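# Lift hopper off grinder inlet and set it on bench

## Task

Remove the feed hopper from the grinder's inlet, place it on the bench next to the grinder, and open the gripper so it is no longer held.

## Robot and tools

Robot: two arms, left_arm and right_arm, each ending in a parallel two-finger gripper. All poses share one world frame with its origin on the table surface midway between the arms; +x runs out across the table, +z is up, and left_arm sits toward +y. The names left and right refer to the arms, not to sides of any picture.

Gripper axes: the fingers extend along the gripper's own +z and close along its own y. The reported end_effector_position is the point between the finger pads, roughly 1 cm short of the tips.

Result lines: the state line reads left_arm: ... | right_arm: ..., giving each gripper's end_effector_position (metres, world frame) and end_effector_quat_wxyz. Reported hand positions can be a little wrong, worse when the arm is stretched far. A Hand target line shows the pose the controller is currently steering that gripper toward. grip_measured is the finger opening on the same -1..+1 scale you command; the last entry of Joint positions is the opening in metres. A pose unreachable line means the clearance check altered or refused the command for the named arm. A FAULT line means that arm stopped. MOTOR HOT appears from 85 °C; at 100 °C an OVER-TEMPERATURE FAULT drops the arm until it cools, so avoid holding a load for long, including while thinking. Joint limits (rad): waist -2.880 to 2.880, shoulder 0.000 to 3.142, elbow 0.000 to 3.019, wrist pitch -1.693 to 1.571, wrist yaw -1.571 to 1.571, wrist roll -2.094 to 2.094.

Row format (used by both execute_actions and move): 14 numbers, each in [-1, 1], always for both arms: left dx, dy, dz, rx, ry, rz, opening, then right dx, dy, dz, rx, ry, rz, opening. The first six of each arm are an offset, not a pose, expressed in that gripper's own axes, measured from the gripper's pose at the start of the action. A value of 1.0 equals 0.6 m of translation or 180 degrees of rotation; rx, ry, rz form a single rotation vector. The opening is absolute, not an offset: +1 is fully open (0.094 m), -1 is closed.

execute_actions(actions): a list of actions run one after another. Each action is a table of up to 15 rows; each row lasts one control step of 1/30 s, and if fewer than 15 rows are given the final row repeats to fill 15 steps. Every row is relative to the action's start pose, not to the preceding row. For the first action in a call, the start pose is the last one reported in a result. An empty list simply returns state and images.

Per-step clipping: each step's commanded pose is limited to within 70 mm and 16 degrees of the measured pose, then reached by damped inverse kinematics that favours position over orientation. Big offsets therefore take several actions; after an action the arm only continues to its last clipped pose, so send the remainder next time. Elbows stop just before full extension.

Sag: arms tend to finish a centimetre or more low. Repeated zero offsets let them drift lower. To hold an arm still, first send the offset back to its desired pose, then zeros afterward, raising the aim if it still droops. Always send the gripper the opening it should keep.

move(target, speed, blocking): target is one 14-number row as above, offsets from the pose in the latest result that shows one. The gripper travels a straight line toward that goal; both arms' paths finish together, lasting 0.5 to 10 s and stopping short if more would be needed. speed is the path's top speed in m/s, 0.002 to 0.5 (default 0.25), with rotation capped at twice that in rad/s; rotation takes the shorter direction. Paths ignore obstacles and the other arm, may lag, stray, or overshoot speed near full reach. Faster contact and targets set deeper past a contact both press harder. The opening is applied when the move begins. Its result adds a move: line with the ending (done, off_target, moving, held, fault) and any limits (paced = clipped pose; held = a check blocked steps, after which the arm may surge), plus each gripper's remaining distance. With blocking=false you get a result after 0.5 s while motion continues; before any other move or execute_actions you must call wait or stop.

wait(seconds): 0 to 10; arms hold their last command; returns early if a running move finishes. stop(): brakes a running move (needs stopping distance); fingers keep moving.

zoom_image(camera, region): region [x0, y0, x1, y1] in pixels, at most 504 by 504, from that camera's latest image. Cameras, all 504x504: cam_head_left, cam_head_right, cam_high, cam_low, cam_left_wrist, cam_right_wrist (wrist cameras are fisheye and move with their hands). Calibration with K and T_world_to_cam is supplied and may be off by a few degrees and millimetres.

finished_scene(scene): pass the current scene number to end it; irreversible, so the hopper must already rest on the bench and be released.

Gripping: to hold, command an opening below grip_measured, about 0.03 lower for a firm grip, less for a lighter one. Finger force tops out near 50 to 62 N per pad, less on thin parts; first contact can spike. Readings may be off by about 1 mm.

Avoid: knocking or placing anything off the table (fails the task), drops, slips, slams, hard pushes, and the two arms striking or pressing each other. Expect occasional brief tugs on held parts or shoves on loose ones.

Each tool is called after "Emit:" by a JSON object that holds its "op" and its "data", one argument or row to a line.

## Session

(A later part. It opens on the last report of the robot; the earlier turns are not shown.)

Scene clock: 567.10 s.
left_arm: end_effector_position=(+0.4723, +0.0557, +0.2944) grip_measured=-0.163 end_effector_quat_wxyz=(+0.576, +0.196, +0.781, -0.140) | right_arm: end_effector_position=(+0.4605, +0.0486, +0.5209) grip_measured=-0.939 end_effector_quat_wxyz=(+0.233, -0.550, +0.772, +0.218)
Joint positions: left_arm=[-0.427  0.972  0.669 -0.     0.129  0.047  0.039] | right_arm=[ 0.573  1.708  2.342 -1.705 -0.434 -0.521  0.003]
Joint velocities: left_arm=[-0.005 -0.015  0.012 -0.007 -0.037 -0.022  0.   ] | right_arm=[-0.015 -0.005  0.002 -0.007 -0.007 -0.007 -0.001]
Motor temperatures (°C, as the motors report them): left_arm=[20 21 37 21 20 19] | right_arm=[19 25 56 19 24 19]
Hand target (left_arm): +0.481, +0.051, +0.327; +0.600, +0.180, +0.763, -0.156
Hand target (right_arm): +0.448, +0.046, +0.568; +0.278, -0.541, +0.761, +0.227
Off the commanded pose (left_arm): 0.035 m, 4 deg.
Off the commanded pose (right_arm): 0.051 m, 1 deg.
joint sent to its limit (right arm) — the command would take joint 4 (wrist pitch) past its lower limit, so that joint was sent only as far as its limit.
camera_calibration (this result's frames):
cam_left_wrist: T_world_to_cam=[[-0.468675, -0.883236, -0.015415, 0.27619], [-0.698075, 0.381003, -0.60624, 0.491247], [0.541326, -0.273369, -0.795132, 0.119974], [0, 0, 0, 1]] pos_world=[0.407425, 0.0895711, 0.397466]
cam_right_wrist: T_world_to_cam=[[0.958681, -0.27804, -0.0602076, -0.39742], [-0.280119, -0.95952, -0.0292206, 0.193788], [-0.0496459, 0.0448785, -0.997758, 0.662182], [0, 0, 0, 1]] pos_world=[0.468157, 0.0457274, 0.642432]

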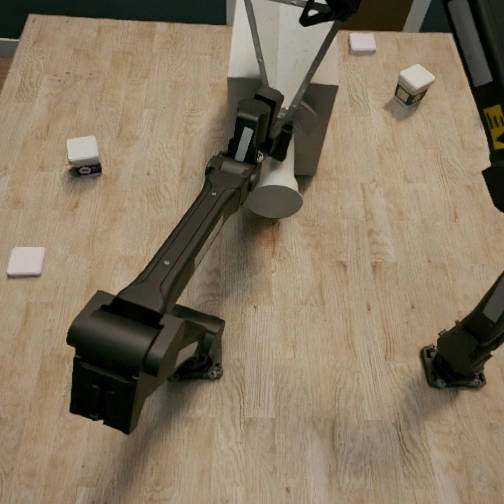

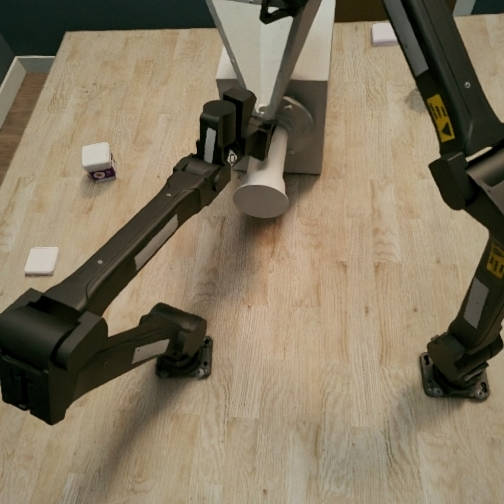

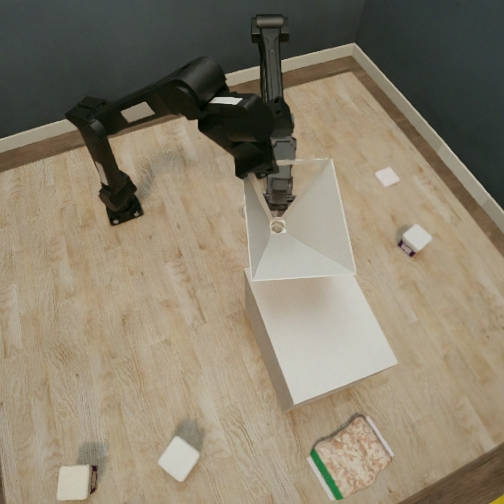

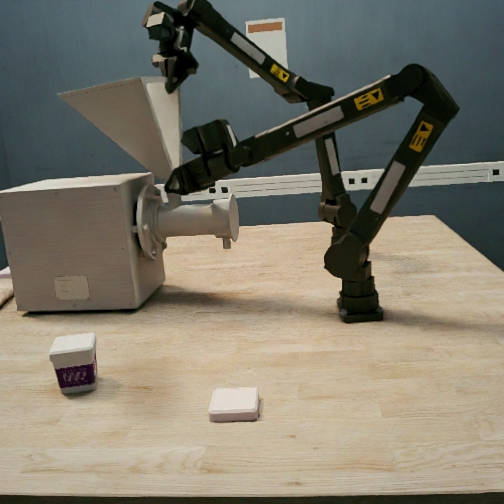

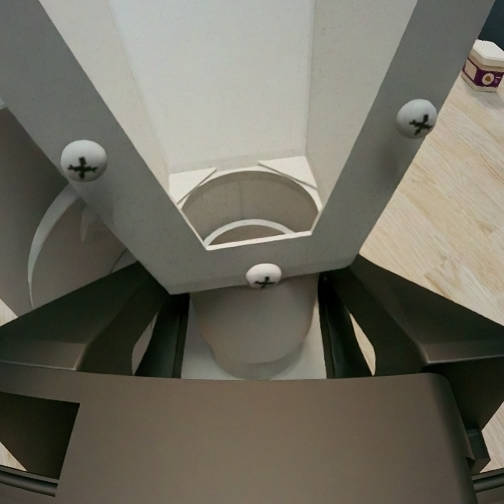

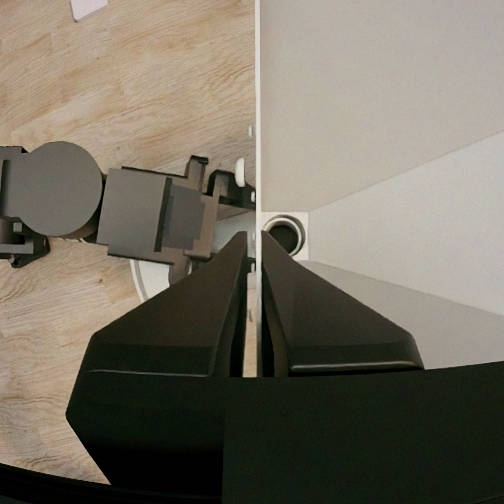

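Emit:
{"op": "execute_actions", "data": {
  "actions": [
    [[-0.114,0.001,-0.02,0,-0.022,0,-0.24, -0.065,0.042,-0.086,0,0,0,-1]],
    [[-0.114,0.001,-0.02,0,-0.022,0,-0.24, -0.065,0.042,-0.086,0,0,0,-1]]
  ]
}}

Scene clock: 589.87 s.
left_arm: end_effector_position=(+0.4695, +0.0575, +0.2938) grip_measured=-0.173 end_effector_quat_wxyz=(+0.537, +0.206, +0.808, -0.129) | right_arm: end_effector_position=(+0.4596, +0.0535, +0.5218) grip_measured=-0.939 end_effector_quat_wxyz=(+0.234, -0.539, +0.783, +0.203)
Joint positions: left_arm=[-0.427  0.969  0.728 -0.162  0.124  0.068  0.039] | right_arm=[ 0.595  1.714  2.359 -1.705 -0.386 -0.477  0.003]
Joint velocities: left_arm=[-0.005 -0.024 -0.002 -0.012  0.037 -0.051 -0.001] | right_arm=[-0.005  0.005  0.007  0.007 -0.022 -0.022  0.   ]
Motor temperatures (°C, as the motors report them): left_arm=[20 21 37 21 20 19] | right_arm=[19 25 56 19 24 19]
Hand target (left_arm): +0.475, +0.052, +0.362; +0.584, +0.200, +0.774, -0.140
Hand target (right_arm): +0.436, +0.054, +0.583; +0.290, -0.527, +0.768, +0.221
Off the commanded pose (left_arm): 0.070 m, 7 deg.
Off the commanded pose (right_arm): 0.069 m, 1 deg.
joint sent to its limit (right arm) — the command would take joint 4 (wrist pitch) past its lower limit, so that joint was sent only as far as its limit.
camera_calibration (this result's frames):
cam_left_wrist: T_world_to_cam=[[-0.472853, -0.880848, -0.0227331, 0.280487], [-0.744531, 0.413208, -0.524341, 0.484161], [0.471258, -0.231011, -0.851205, 0.168406], [0, 0, 0, 1]] pos_world=[0.413739, 0.0859108, 0.40359]
cam_right_wrist: T_world_to_cam=[[0.948301, -0.313982, -0.0462632, -0.395643], [-0.314748, -0.949121, -0.0101427, 0.203711], [-0.0407247, 0.0241796, -0.998878, 0.660359], [0, 0, 0, 1]] pos_world=[0.466199, 0.053154, 0.643381]

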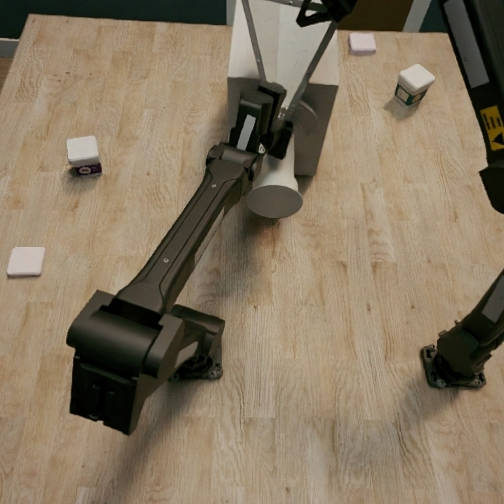

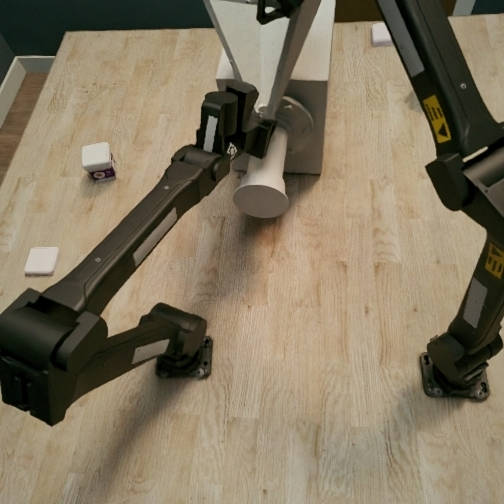

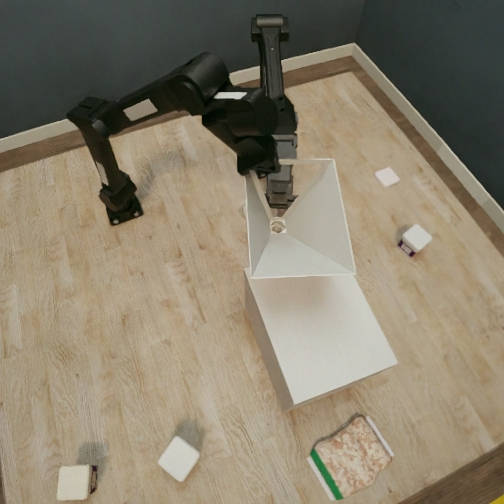

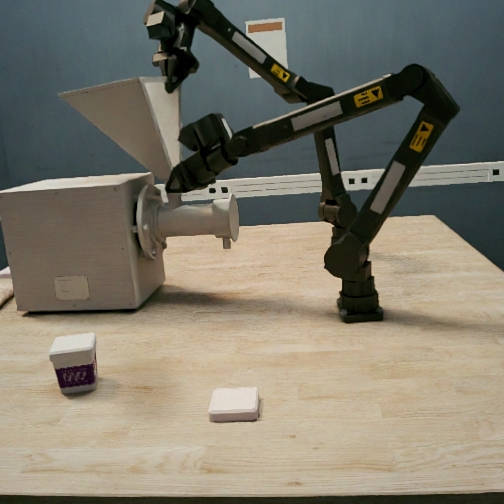

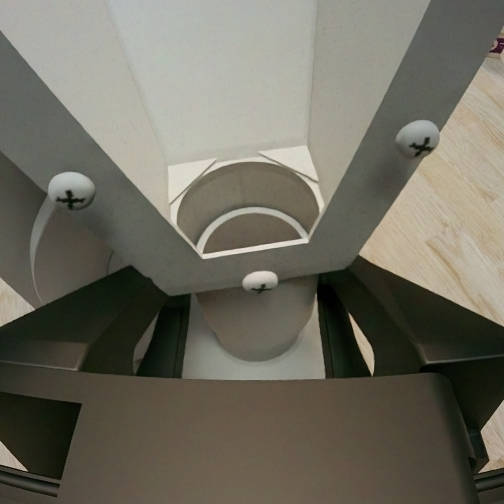

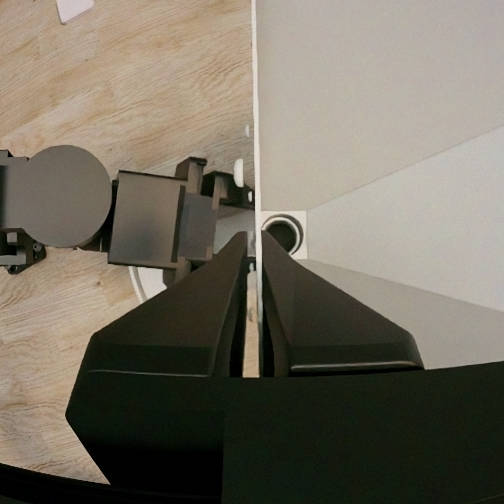

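Emit:
{"op": "execute_actions", "data": {
  "actions": [
    [[-0.1,0.001,-0.042,0,-0.04,0,-0.24, -0.041,0.088,-0.056,0,0,0,-1]],
    [[-0.1,0.001,-0.042,0,-0.04,0,-0.24, -0.041,0.088,-0.056,0,0,0,-1]]
  ]
}}

Scene clock: 618.67 s.
left_arm: end_effector_position=(+0.4669, +0.0589, +0.2927) grip_measured=-0.177 end_effector_quat_wxyz=(+0.530, +0.194, +0.814, -0.141) | right_arm: end_effector_position=(+0.4448, +0.0663, +0.5201) grip_measured=-0.937 end_effector_quat_wxyz=(+0.235, -0.535, +0.796, +0.156)
Joint positions: left_arm=[-0.422  0.962  0.728 -0.18   0.137  0.034  0.039] | right_arm=[ 0.667  1.705  2.358 -1.705 -0.253 -0.417  0.003]
Joint velocities: left_arm=[-0.005 -0.015  0.012 -0.007 -0.007  0.022 -0.   ] | right_arm=[ 0.005  0.005  0.007  0.022 -0.066  0.022 -0.001]
Motor temperatures (°C, as the motors report them): left_arm=[20 21 40 20 20 19] | right_arm=[19 25 58 19 23 20]
Hand target (left_arm): +0.465, +0.060, +0.357; +0.583, +0.188, +0.776, -0.150
Hand target (right_arm): +0.402, +0.079, +0.561; +0.261, -0.533, +0.783, +0.186
Off the commanded pose (left_arm): 0.066 m, 8 deg.
Off the commanded pose (right_arm): 0.063 m, 3 deg.
joint sent to its limit (right arm) — the command would take joint 4 (wrist pitch) past its lower limit, so that joint was sent only as far as its limit.
camera_calibration (this result's frames):
cam_left_wrist: T_world_to_cam=[[-0.466447, -0.884412, 0.0155392, 0.266458], [-0.761716, 0.392681, -0.515355, 0.487674], [0.449685, -0.252222, -0.856836, 0.182015], [0, 0, 0, 1]] pos_world=[0.413908, 0.0900669, 0.403142]
cam_right_wrist: T_world_to_cam=[[0.934634, -0.354941, 0.0218281, -0.404371], [-0.355586, -0.933533, 0.0455489, 0.199345], [0.00421012, -0.0503333, -0.998724, 0.642676], [0, 0, 0, 1]] pos_world=[0.446117, 0.0749153, 0.641602]

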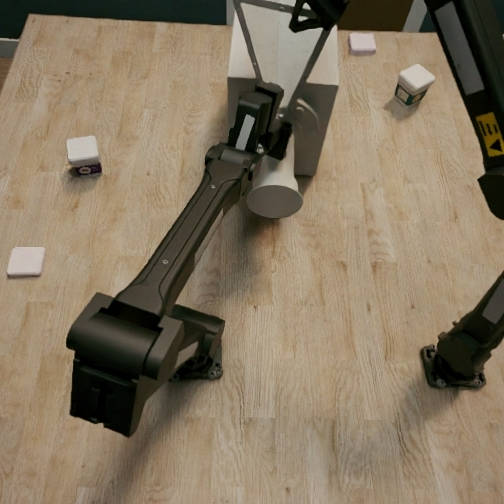

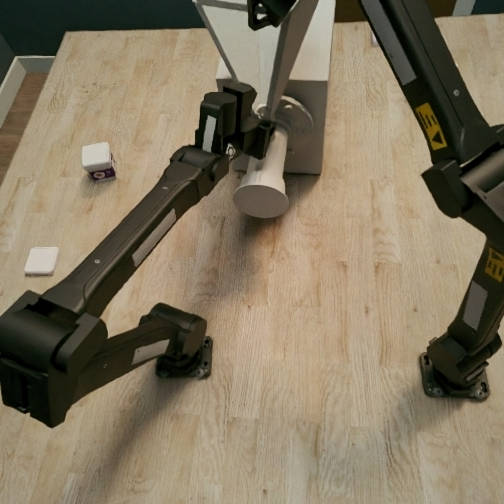

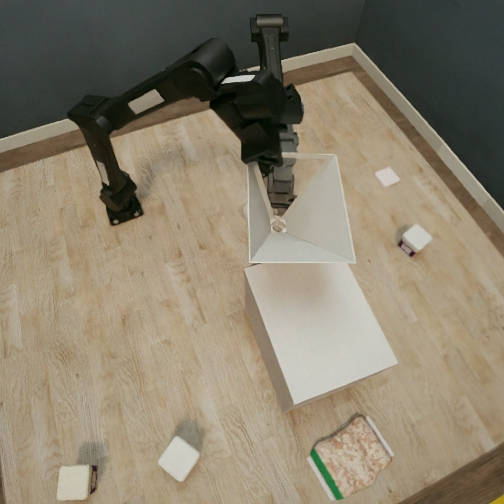

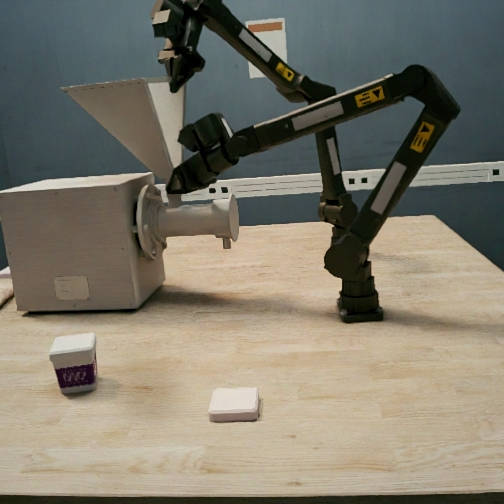

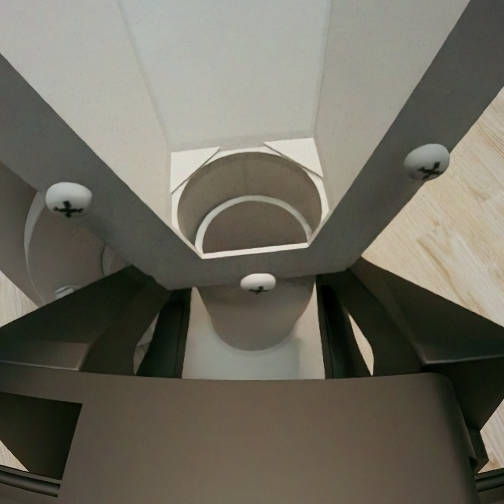

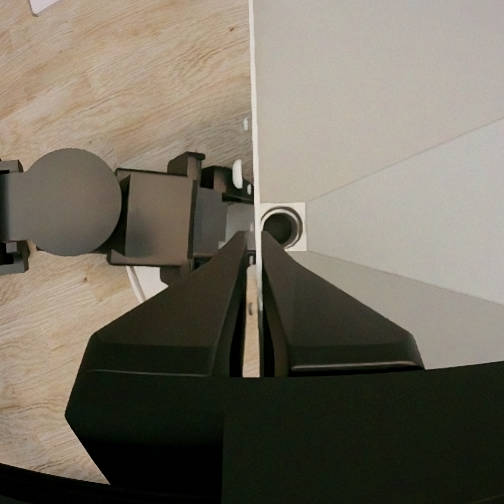

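Emit:
{"op": "execute_actions", "data": {
  "actions": []
}}

Scene clock: 638.00 s.
left_arm: end_effector_position=(+0.4669, +0.0589, +0.2927) grip_measured=-0.177 end_effector_quat_wxyz=(+0.530, +0.194, +0.814, -0.141) | right_arm: end_effector_position=(+0.4448, +0.0663, +0.5201) grip_measured=-0.937 end_effector_quat_wxyz=(+0.235, -0.535, +0.796, +0.156)
Joint positions: left_arm=[-0.422  0.962  0.728 -0.18   0.137  0.034  0.039] | right_arm=[ 0.667  1.705  2.358 -1.705 -0.253 -0.417  0.003]
Joint velocities: left_arm=[-0.005  0.005 -0.012 -0.007  0.037  0.11   0.   ] | right_arm=[-0.005 -0.005 -0.017 -0.007  0.007 -0.037 -0.001]
Motor temperatures (°C, as the motors report them): left_arm=[20 22 39 20 20 19] | right_arm=[19 25 54 19 23 20]
Hand target (left_arm): +0.465, +0.060, +0.357; +0.583, +0.188, +0.776, -0.150
Hand target (right_arm): +0.402, +0.079, +0.561; +0.261, -0.533, +0.783, +0.186
Off the commanded pose (left_arm): 0.066 m, 8 deg.
Off the commanded pose (right_arm): 0.063 m, 3 deg.
camera_calibration (this result's frames):
cam_left_wrist: T_world_to_cam=[[-0.466447, -0.884412, 0.0155392, 0.266458], [-0.761716, 0.392681, -0.515355, 0.487674], [0.449685, -0.252222, -0.856836, 0.182015], [0, 0, 0, 1]] pos_world=[0.413908, 0.0900669, 0.403142]
cam_right_wrist: T_world_to_cam=[[0.934634, -0.354941, 0.0218281, -0.404371], [-0.355586, -0.933533, 0.0455489, 0.199345], [0.00421012, -0.0503333, -0.998724, 0.642676], [0, 0, 0, 1]] pos_world=[0.446117, 0.0749153, 0.641602]

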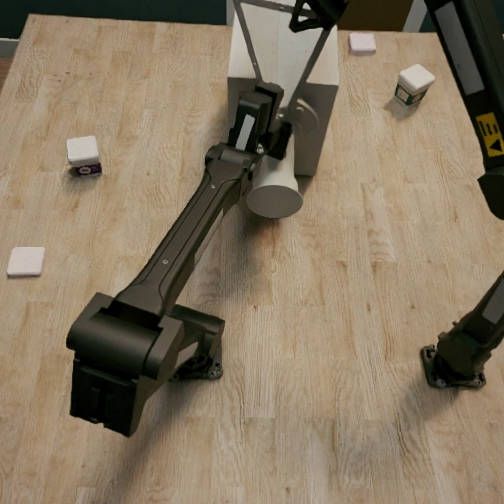

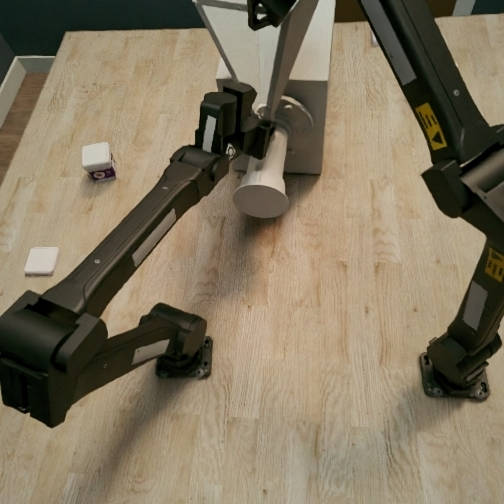

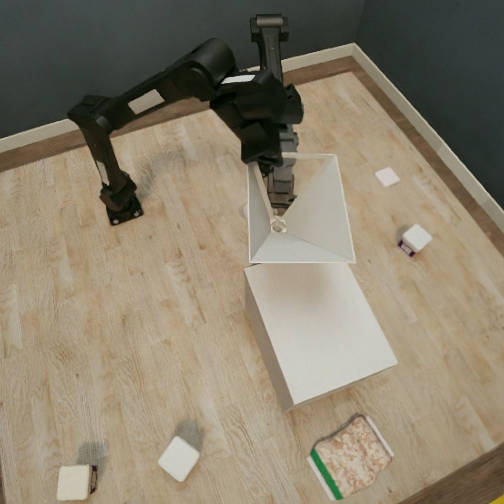

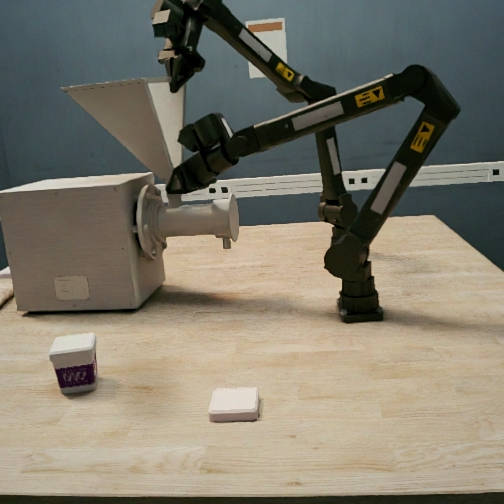

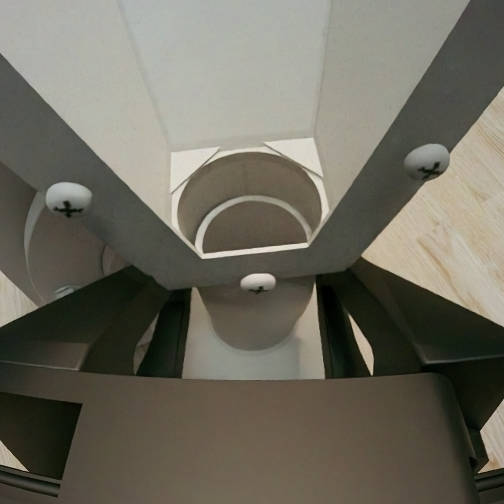

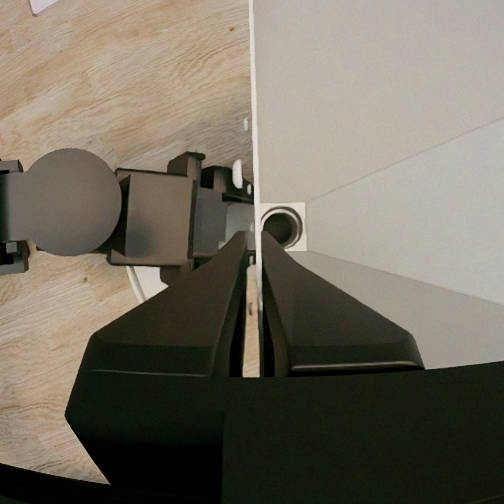

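Emit:
{"op": "execute_actions", "data": {
  "actions": [
    [[-0.069,-0.002,-0.008,0,-0.08,0,-0.24, -0.031,0.05,-0.079,0,0,0,-1]],
    [[-0.0695,-0.002,0.002,0,-0.08,0,-0.24, -0.031,0.05,-0.079,0,0,0,-1]],
    [[-0.068,-0.002,0.014,0,-0.08,0,-0.24, -0.031,0.05,-0.079,0,0,0,-1]]
  ]
}}

Scene clock: 662.57 s.
left_arm: end_effector_position=(+0.4690, +0.0584, +0.2905) grip_measured=-0.195 end_effector_quat_wxyz=(+0.693, +0.148, +0.680, -0.188) | right_arm: end_effector_position=(+0.4454, +0.0655, +0.5202) grip_measured=-0.936 end_effector_quat_wxyz=(+0.236, -0.535, +0.797, +0.151)
Joint positions: left_arm=[-0.422  1.059  0.474  0.617  0.136 -0.055  0.038] | right_arm=[ 0.669  1.704  2.358 -1.705 -0.242 -0.417  0.003]
Joint velocities: left_arm=[ 0.005 -0.015 -0.002  0.012  0.066 -0.007  0.001] | right_arm=[ 0.005 -0.005  0.007 -0.017 -0.007  0.022 -0.001]
Motor temperatures (°C, as the motors report them): left_arm=[20 22 38 20 20 19] | right_arm=[19 26 52 19 23 20]
Hand target (left_arm): +0.477, +0.053, +0.330; +0.728, +0.142, +0.642, -0.193
Hand target (right_arm): +0.412, +0.065, +0.567; +0.276, -0.525, +0.788, +0.162
Off the commanded pose (left_arm): 0.042 m, 6 deg.
Off the commanded pose (right_arm): 0.059 m, 0 deg.
joint sent to its limit (right arm) — the command would take joint 4 (wrist pitch) past its lower limit, so that joint was sent only as far as its limit.
camera_calibration (this result's frames):
cam_left_wrist: T_world_to_cam=[[-0.461343, -0.886238, 0.0417676, 0.257077], [-0.507318, 0.224884, -0.831899, 0.470781], [0.727868, -0.40498, -0.553353, -0.0306274], [0, 0, 0, 1]] pos_world=[0.379729, 0.109556, 0.363957]
cam_right_wrist: T_world_to_cam=[[0.93304, -0.358469, 0.0305902, -0.408785], [-0.359612, -0.931787, 0.0495239, 0.198364], [0.0107507, -0.0572083, -0.998304, 0.639958], [0, 0, 0, 1]] pos_world=[0.445867, 0.074907, 0.641554]

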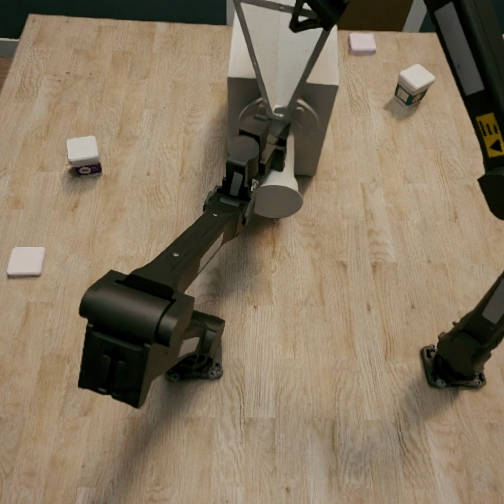

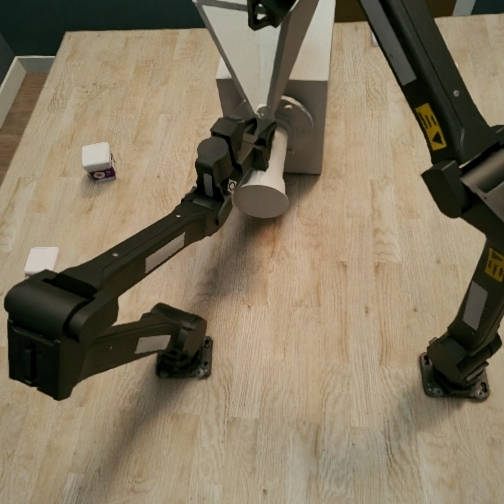

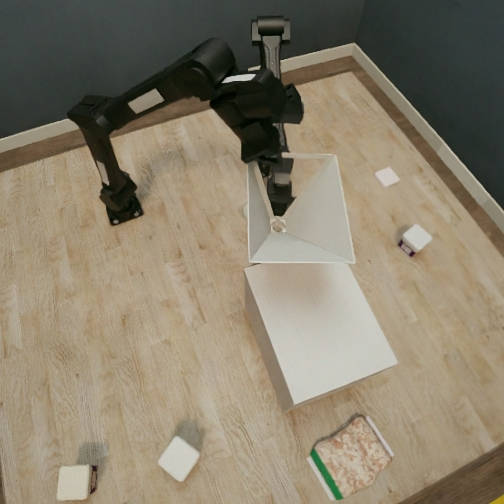

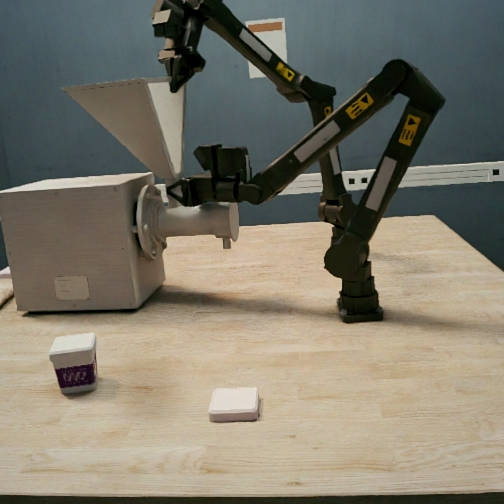

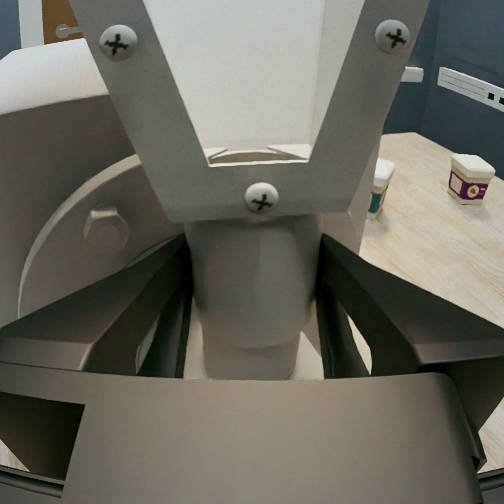

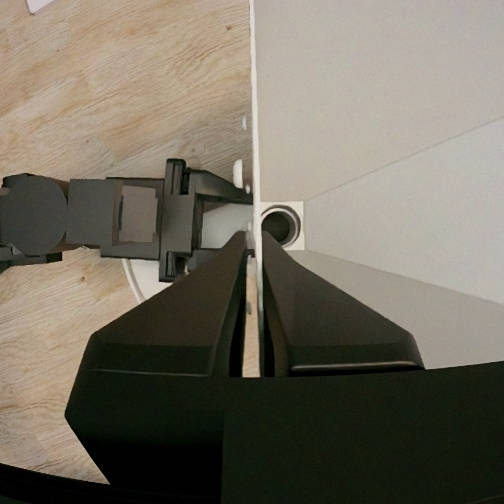

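Emit:
{"op": "execute_actions", "data": {
  "actions": [
    [[-0.066,-0.002,0.022,0,-0.08,0,-0.26, -0.031,0.05,-0.079,0,0,0,-1]],
    [[-0.063,-0.002,0.029,0,-0.08,0,-0.26, -0.031,0.05,-0.079,0,0,0,-1]]
  ]
}}

Scene clock: 670.00 s.
left_arm: end_effector_position=(+0.4660, +0.0603, +0.3182) grip_measured=-0.195 end_effector_quat_wxyz=(+0.780, +0.111, +0.569, -0.237) | right_arm: end_effector_position=(+0.4284, +0.0700, +0.5389) grip_measured=-0.938 end_effector_quat_wxyz=(+0.258, -0.521, +0.802, +0.138)
Joint positions: left_arm=[-0.419  1.221  0.429  1.13   0.138 -0.15   0.038] | right_arm=[ 0.715  1.676  2.369 -1.694 -0.177 -0.353  0.003]
Joint velocities: left_arm=[-0.005  0.005 -0.002 -0.007  0.037 -0.037 -0.001] | right_arm=[-0.005 -0.015  0.007 -0.007  0.022  0.007 -0.   ]
Motor temperatures (°C, as the motors report them): left_arm=[20 21 38 21 20 19] | right_arm=[19 26 52 19 22 20]
Hand target (left_arm): +0.479, +0.058, +0.335; +0.797, +0.077, +0.545, -0.250
Hand target (right_arm): +0.412, +0.069, +0.568; +0.279, -0.515, +0.795, +0.157
Off the commanded pose (left_arm): 0.023 m, 6 deg.
Off the commanded pose (right_arm): 0.035 m, 3 deg.
joint sent to its limit (right arm) — the command would take joint 4 (wrist pitch) past its lower limit, so that joint was sent only as far as its limit.
camera_calibration (this result's frames):
cam_left_wrist: T_world_to_cam=[[-0.492372, -0.865883, 0.0884074, 0.254656], [-0.284856, 0.0643291, -0.956409, 0.437536], [0.822452, -0.496093, -0.278326, -0.138428], [0, 0, 0, 1]] pos_world=[0.363871, 0.123682, 0.357422]
cam_right_wrist: T_world_to_cam=[[0.915341, -0.397095, 0.0668376, -0.401121], [-0.399543, -0.91629, 0.0278845, 0.223256], [0.0501698, -0.0522283, -0.997374, 0.64141], [0, 0, 0, 1]] pos_world=[0.424183, 0.0787845, 0.66031]

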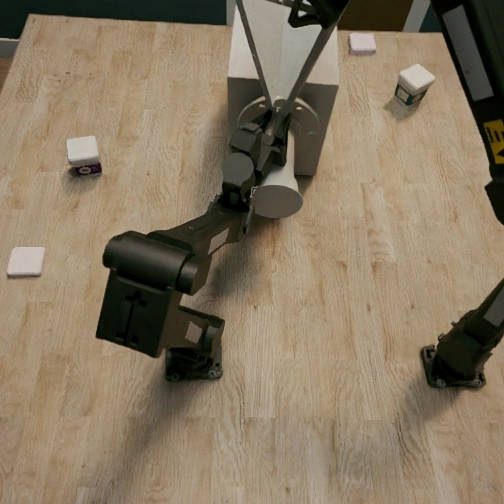

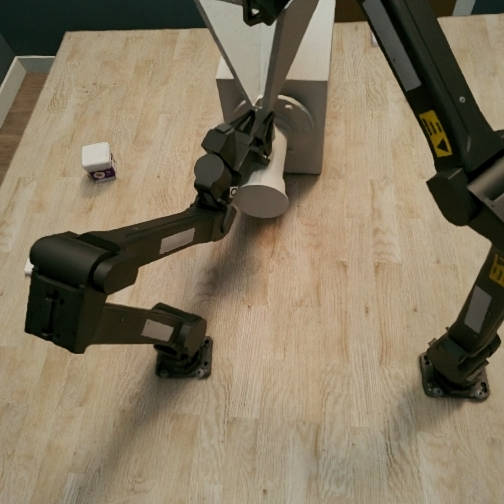

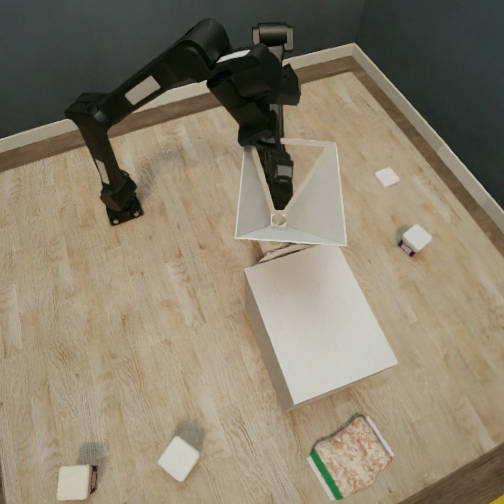

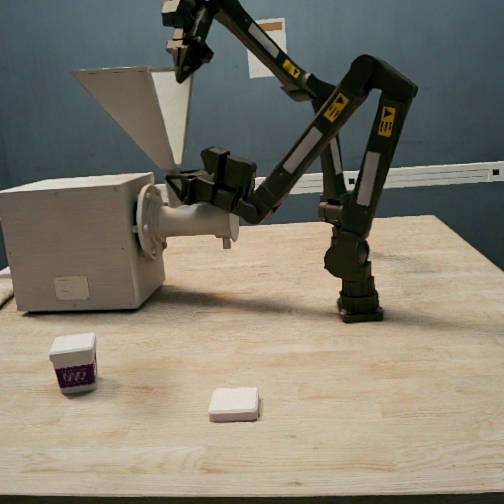

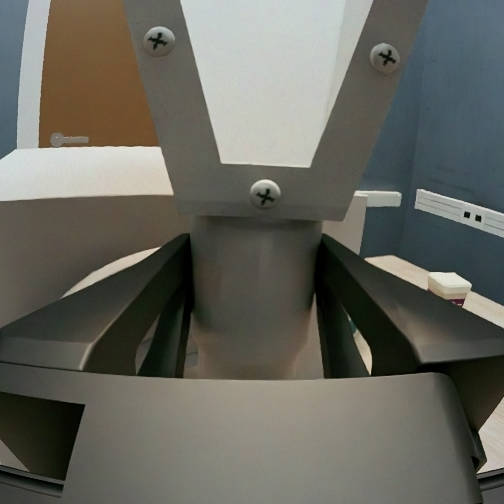

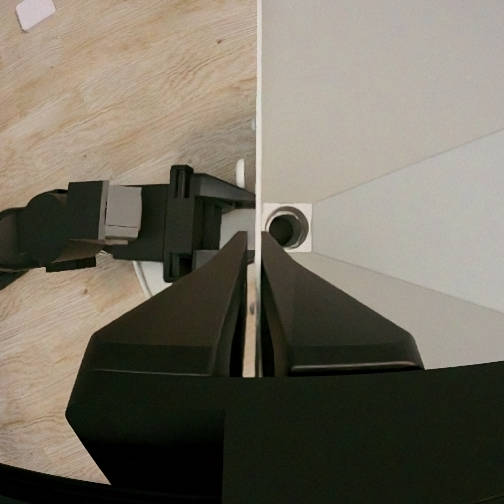

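Emit:
{"op": "execute_actions", "data": {
  "actions": [
    [[-0.102,-0.0105,0.0355,0,0.05,0,-0.26, -0.05,0.0105,-0.0875,0,0,0,-1]],
    [[-0.107,-0.008,0.019,0,0.05,0,-0.26, -0.05,0.0105,-0.0875,0,0,0,-1]]
  ]
}}

Scene clock: 699.70 s.
left_arm: end_effector_position=(+0.4638, +0.0614, +0.3182) grip_measured=-0.195 end_effector_quat_wxyz=(+0.599, +0.153, +0.763, -0.189) | right_arm: end_effector_position=(+0.4419, +0.0750, +0.5393) grip_measured=-0.939 end_effector_quat_wxyz=(+0.259, -0.494, +0.819, +0.136)
Joint positions: left_arm=[-0.406  0.919  0.648  0.054  0.171 -0.071  0.038] | right_arm=[ 0.711  1.719  2.429 -1.705 -0.157 -0.296  0.003]
Joint velocities: left_arm=[-0.005 -0.015  0.002 -0.002 -0.022 -0.007 -0.   ] | right_arm=[-0.015  0.015 -0.002 -0.007 -0.007  0.007 -0.   ]
Motor temperatures (°C, as the motors report them): left_arm=[20 21 36 21 26 19] | right_arm=[19 25 52 19 22 20]
Hand target (left_arm): +0.466, +0.060, +0.383; +0.638, +0.147, +0.728, -0.203
Hand target (right_arm): +0.421, +0.069, +0.596; +0.317, -0.500, +0.792, +0.150
Off the commanded pose (left_arm): 0.067 m, 6 deg.
Off the commanded pose (right_arm): 0.063 m, 3 deg.
joint sent to its limit (right arm) — the command would take joint 4 (wrist pitch) past its lower limit, so that joint was sent only as far as its limit.
camera_calibration (this result's frames):
cam_left_wrist: T_world_to_cam=[[-0.460442, -0.882403, 0.0967367, 0.238077], [-0.686085, 0.284601, -0.669544, 0.518093], [0.563276, -0.374656, -0.736446, 0.122441], [0, 0, 0, 1]] pos_world=[0.396108, 0.108503, 0.414026]
cam_right_wrist: T_world_to_cam=[[0.889665, -0.453545, 0.0528481, -0.388416], [-0.455233, -0.890007, 0.0254865, 0.25711], [0.035476, -0.0467327, -0.998277, 0.647903], [0, 0, 0, 1]] pos_world=[0.43962, 0.0829442, 0.660761]

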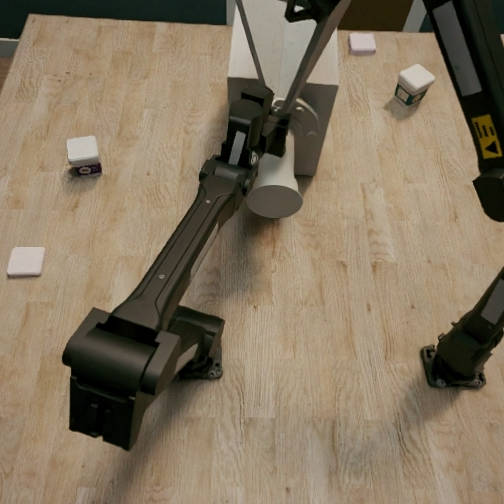

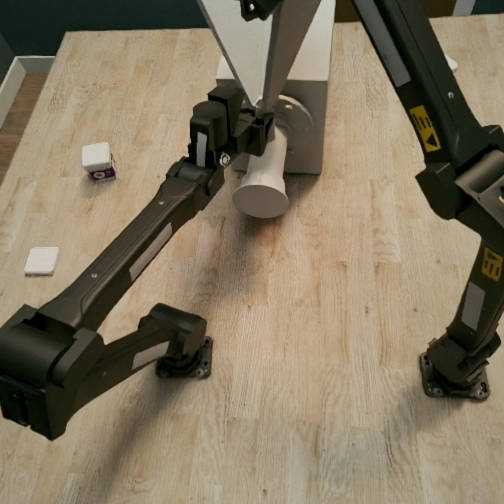

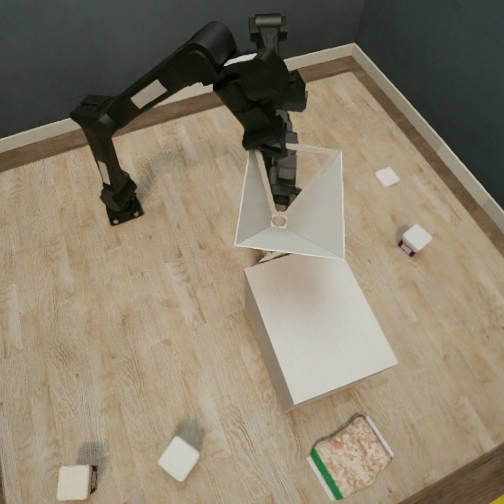

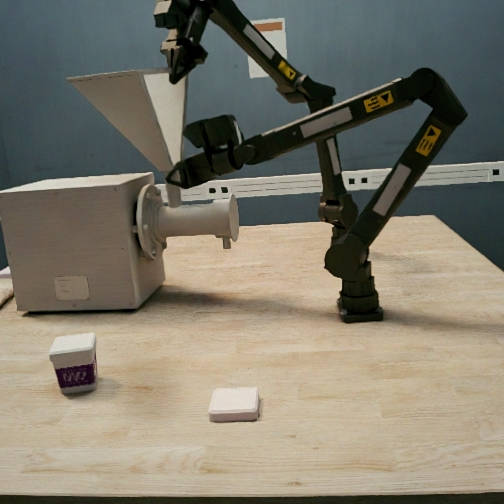

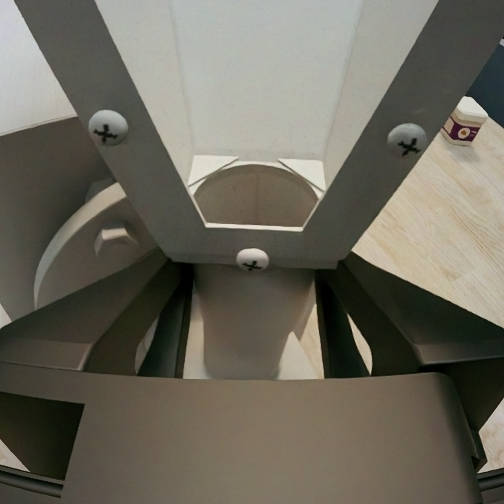

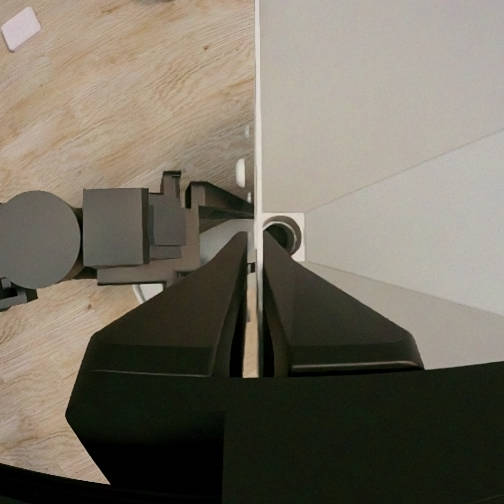

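Emit:
{"op": "zoom_image", "data": {
  "camera": "cam_low",
  "region": [120, 140, 260, 250]
}}

Region (120, 140, 260, 250) of cam_low's 504x504 image, scaled by 3.600, with more detail than that image has; it fills the top 396 rows of this view, and the rest is white.

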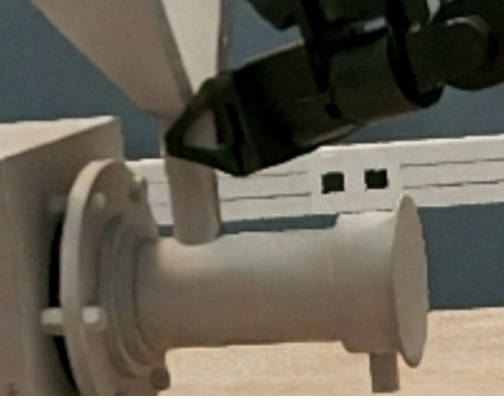

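Emit:
{"op": "zoom_image", "data": {
  "camera": "cam_left_wrist",
  "region": [150, 140, 360, 390]
}}

Region (150, 140, 360, 390) of cam_left_wrist's 504x504 image, scaled by 2.016, with more detail than that image has; it fills the left 423 columns of this view, and the rest is white.

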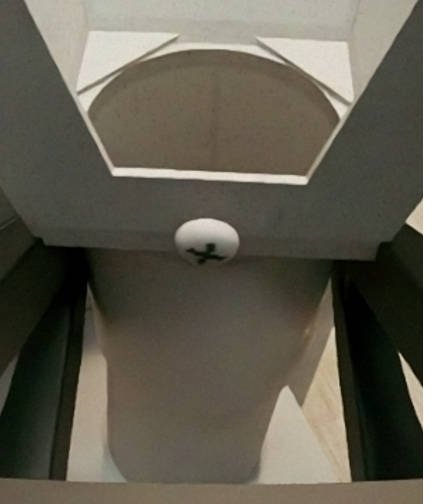

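Emit:
{"op": "zoom_image", "data": {
  "camera": "cam_right_wrist",
  "region": [230, 190, 330, 280]
}}

Region (230, 190, 330, 280) of cam_right_wrist's 504x504 image, scaled by 5.040, with more detail than that image has; it fills the top 454 rows of this view, and the rest is white.

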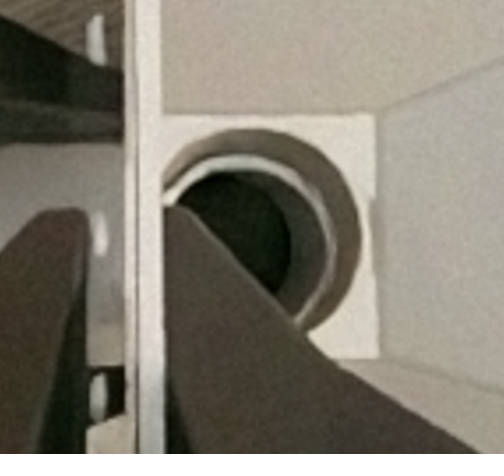

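Emit:
{"op": "execute_actions", "data": {
  "actions": [
    [[-0.11,-0.012,-0.024,0,-0.03,0.01,-0.26, 0.0265,0.0098,-0.1085,0,0,0,-1]],
    [[-0.11,-0.012,-0.024,0,-0.03,0.01,-0.26, 0.0265,0.0098,-0.1085,0,0,0,-1]]
  ]
}}

Scene clock: 775.90 s.
left_arm: end_effector_position=(+0.4623, +0.0601, +0.3168) grip_measured=-0.195 end_effector_quat_wxyz=(+0.591, +0.202, +0.768, -0.144) | right_arm: end_effector_position=(+0.4321, +0.0425, +0.5361) grip_measured=-0.938 end_effector_quat_wxyz=(+0.248, -0.477, +0.830, +0.146)
Joint positions: left_arm=[-0.417  0.916  0.675 -0.026  0.152  0.06   0.038] | right_arm=[ 0.668  1.625  2.296 -1.687 -0.192 -0.289  0.003]
Joint velocities: left_arm=[-0.015 -0.015 -0.002  0.007  0.037 -0.037 -0.001] | right_arm=[ 0.005 -0.015 -0.007  0.002 -0.022  0.022 -0.002]
Motor temperatures (°C, as the motors report them): left_arm=[20 21 42 20 22 19] | right_arm=[19 26 57 19 21 19]
Hand target (left_arm): +0.458, +0.058, +0.383; +0.633, +0.185, +0.733, -0.167
Hand target (right_arm): +0.405, +0.018, +0.579; +0.286, -0.478, +0.818, +0.148
Off the commanded pose (left_arm): 0.068 m, 7 deg.
Off the commanded pose (right_arm): 0.059 m, 1 deg.
joint sent to its limit (right arm) — the command would take joint 4 (wrist pitch) past its lower limit, so that joint was sent only as far as its limit.
camera_calibration (this result's frames):
cam_left_wrist: T_world_to_cam=[[-0.481624, -0.875964, -0.0269454, 0.284924], [-0.668172, 0.386923, -0.635482, 0.491275], [0.567085, -0.288059, -0.771646, 0.125935], [0, 0, 0, 1]] pos_world=[0.394067, 0.0957745, 0.417051]
cam_right_wrist: T_world_to_cam=[[0.876832, -0.480584, 0.0143387, -0.366903], [-0.480782, -0.876174, 0.0341633, 0.229581], [-0.00385511, -0.0368493, -0.999313, 0.660659], [0, 0, 0, 1]] pos_world=[0.434638, 0.0491702, 0.657623]

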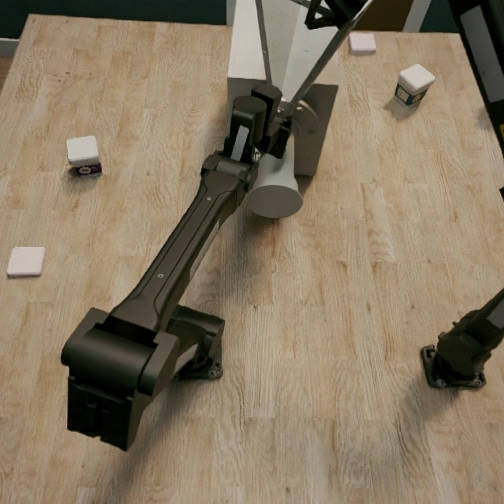

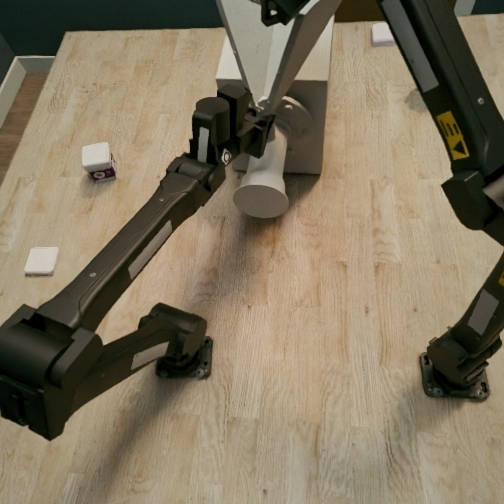

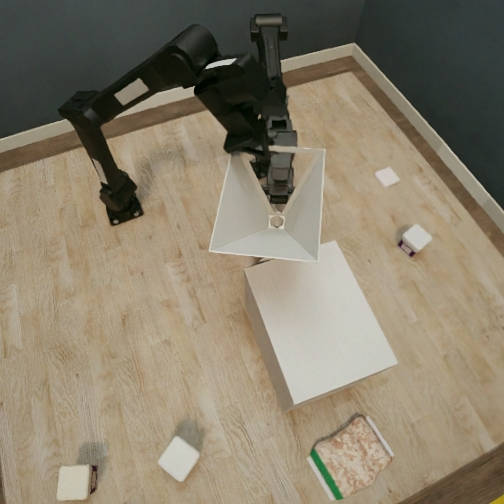

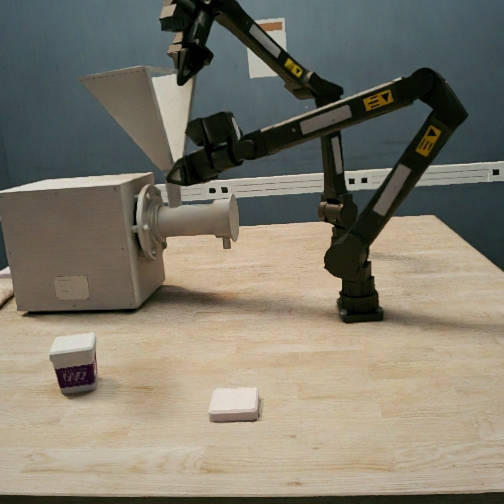

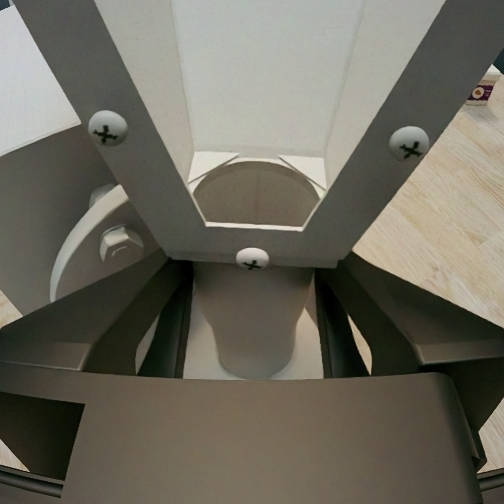

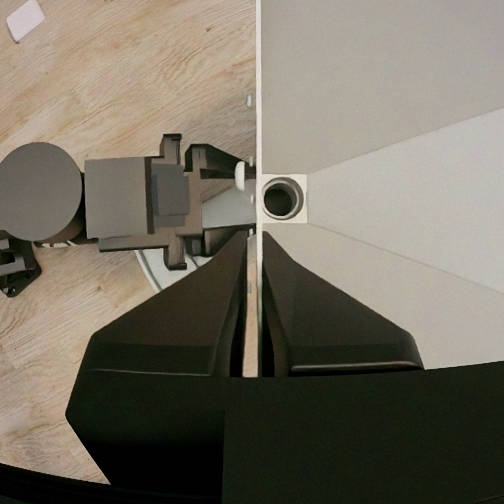

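Emit:
{"op": "zoom_image", "data": {
  "camera": "cam_right_wrist",
  "region": [240, 160, 330, 240]
}}

Region (240, 160, 330, 240) of cam_right_wrist's 504x504 image, scaled by 5.600, with more detail than that image has.

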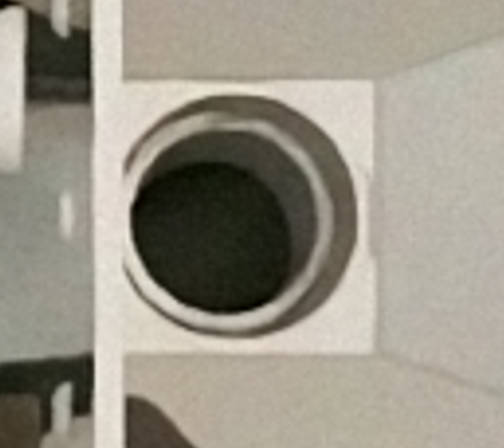

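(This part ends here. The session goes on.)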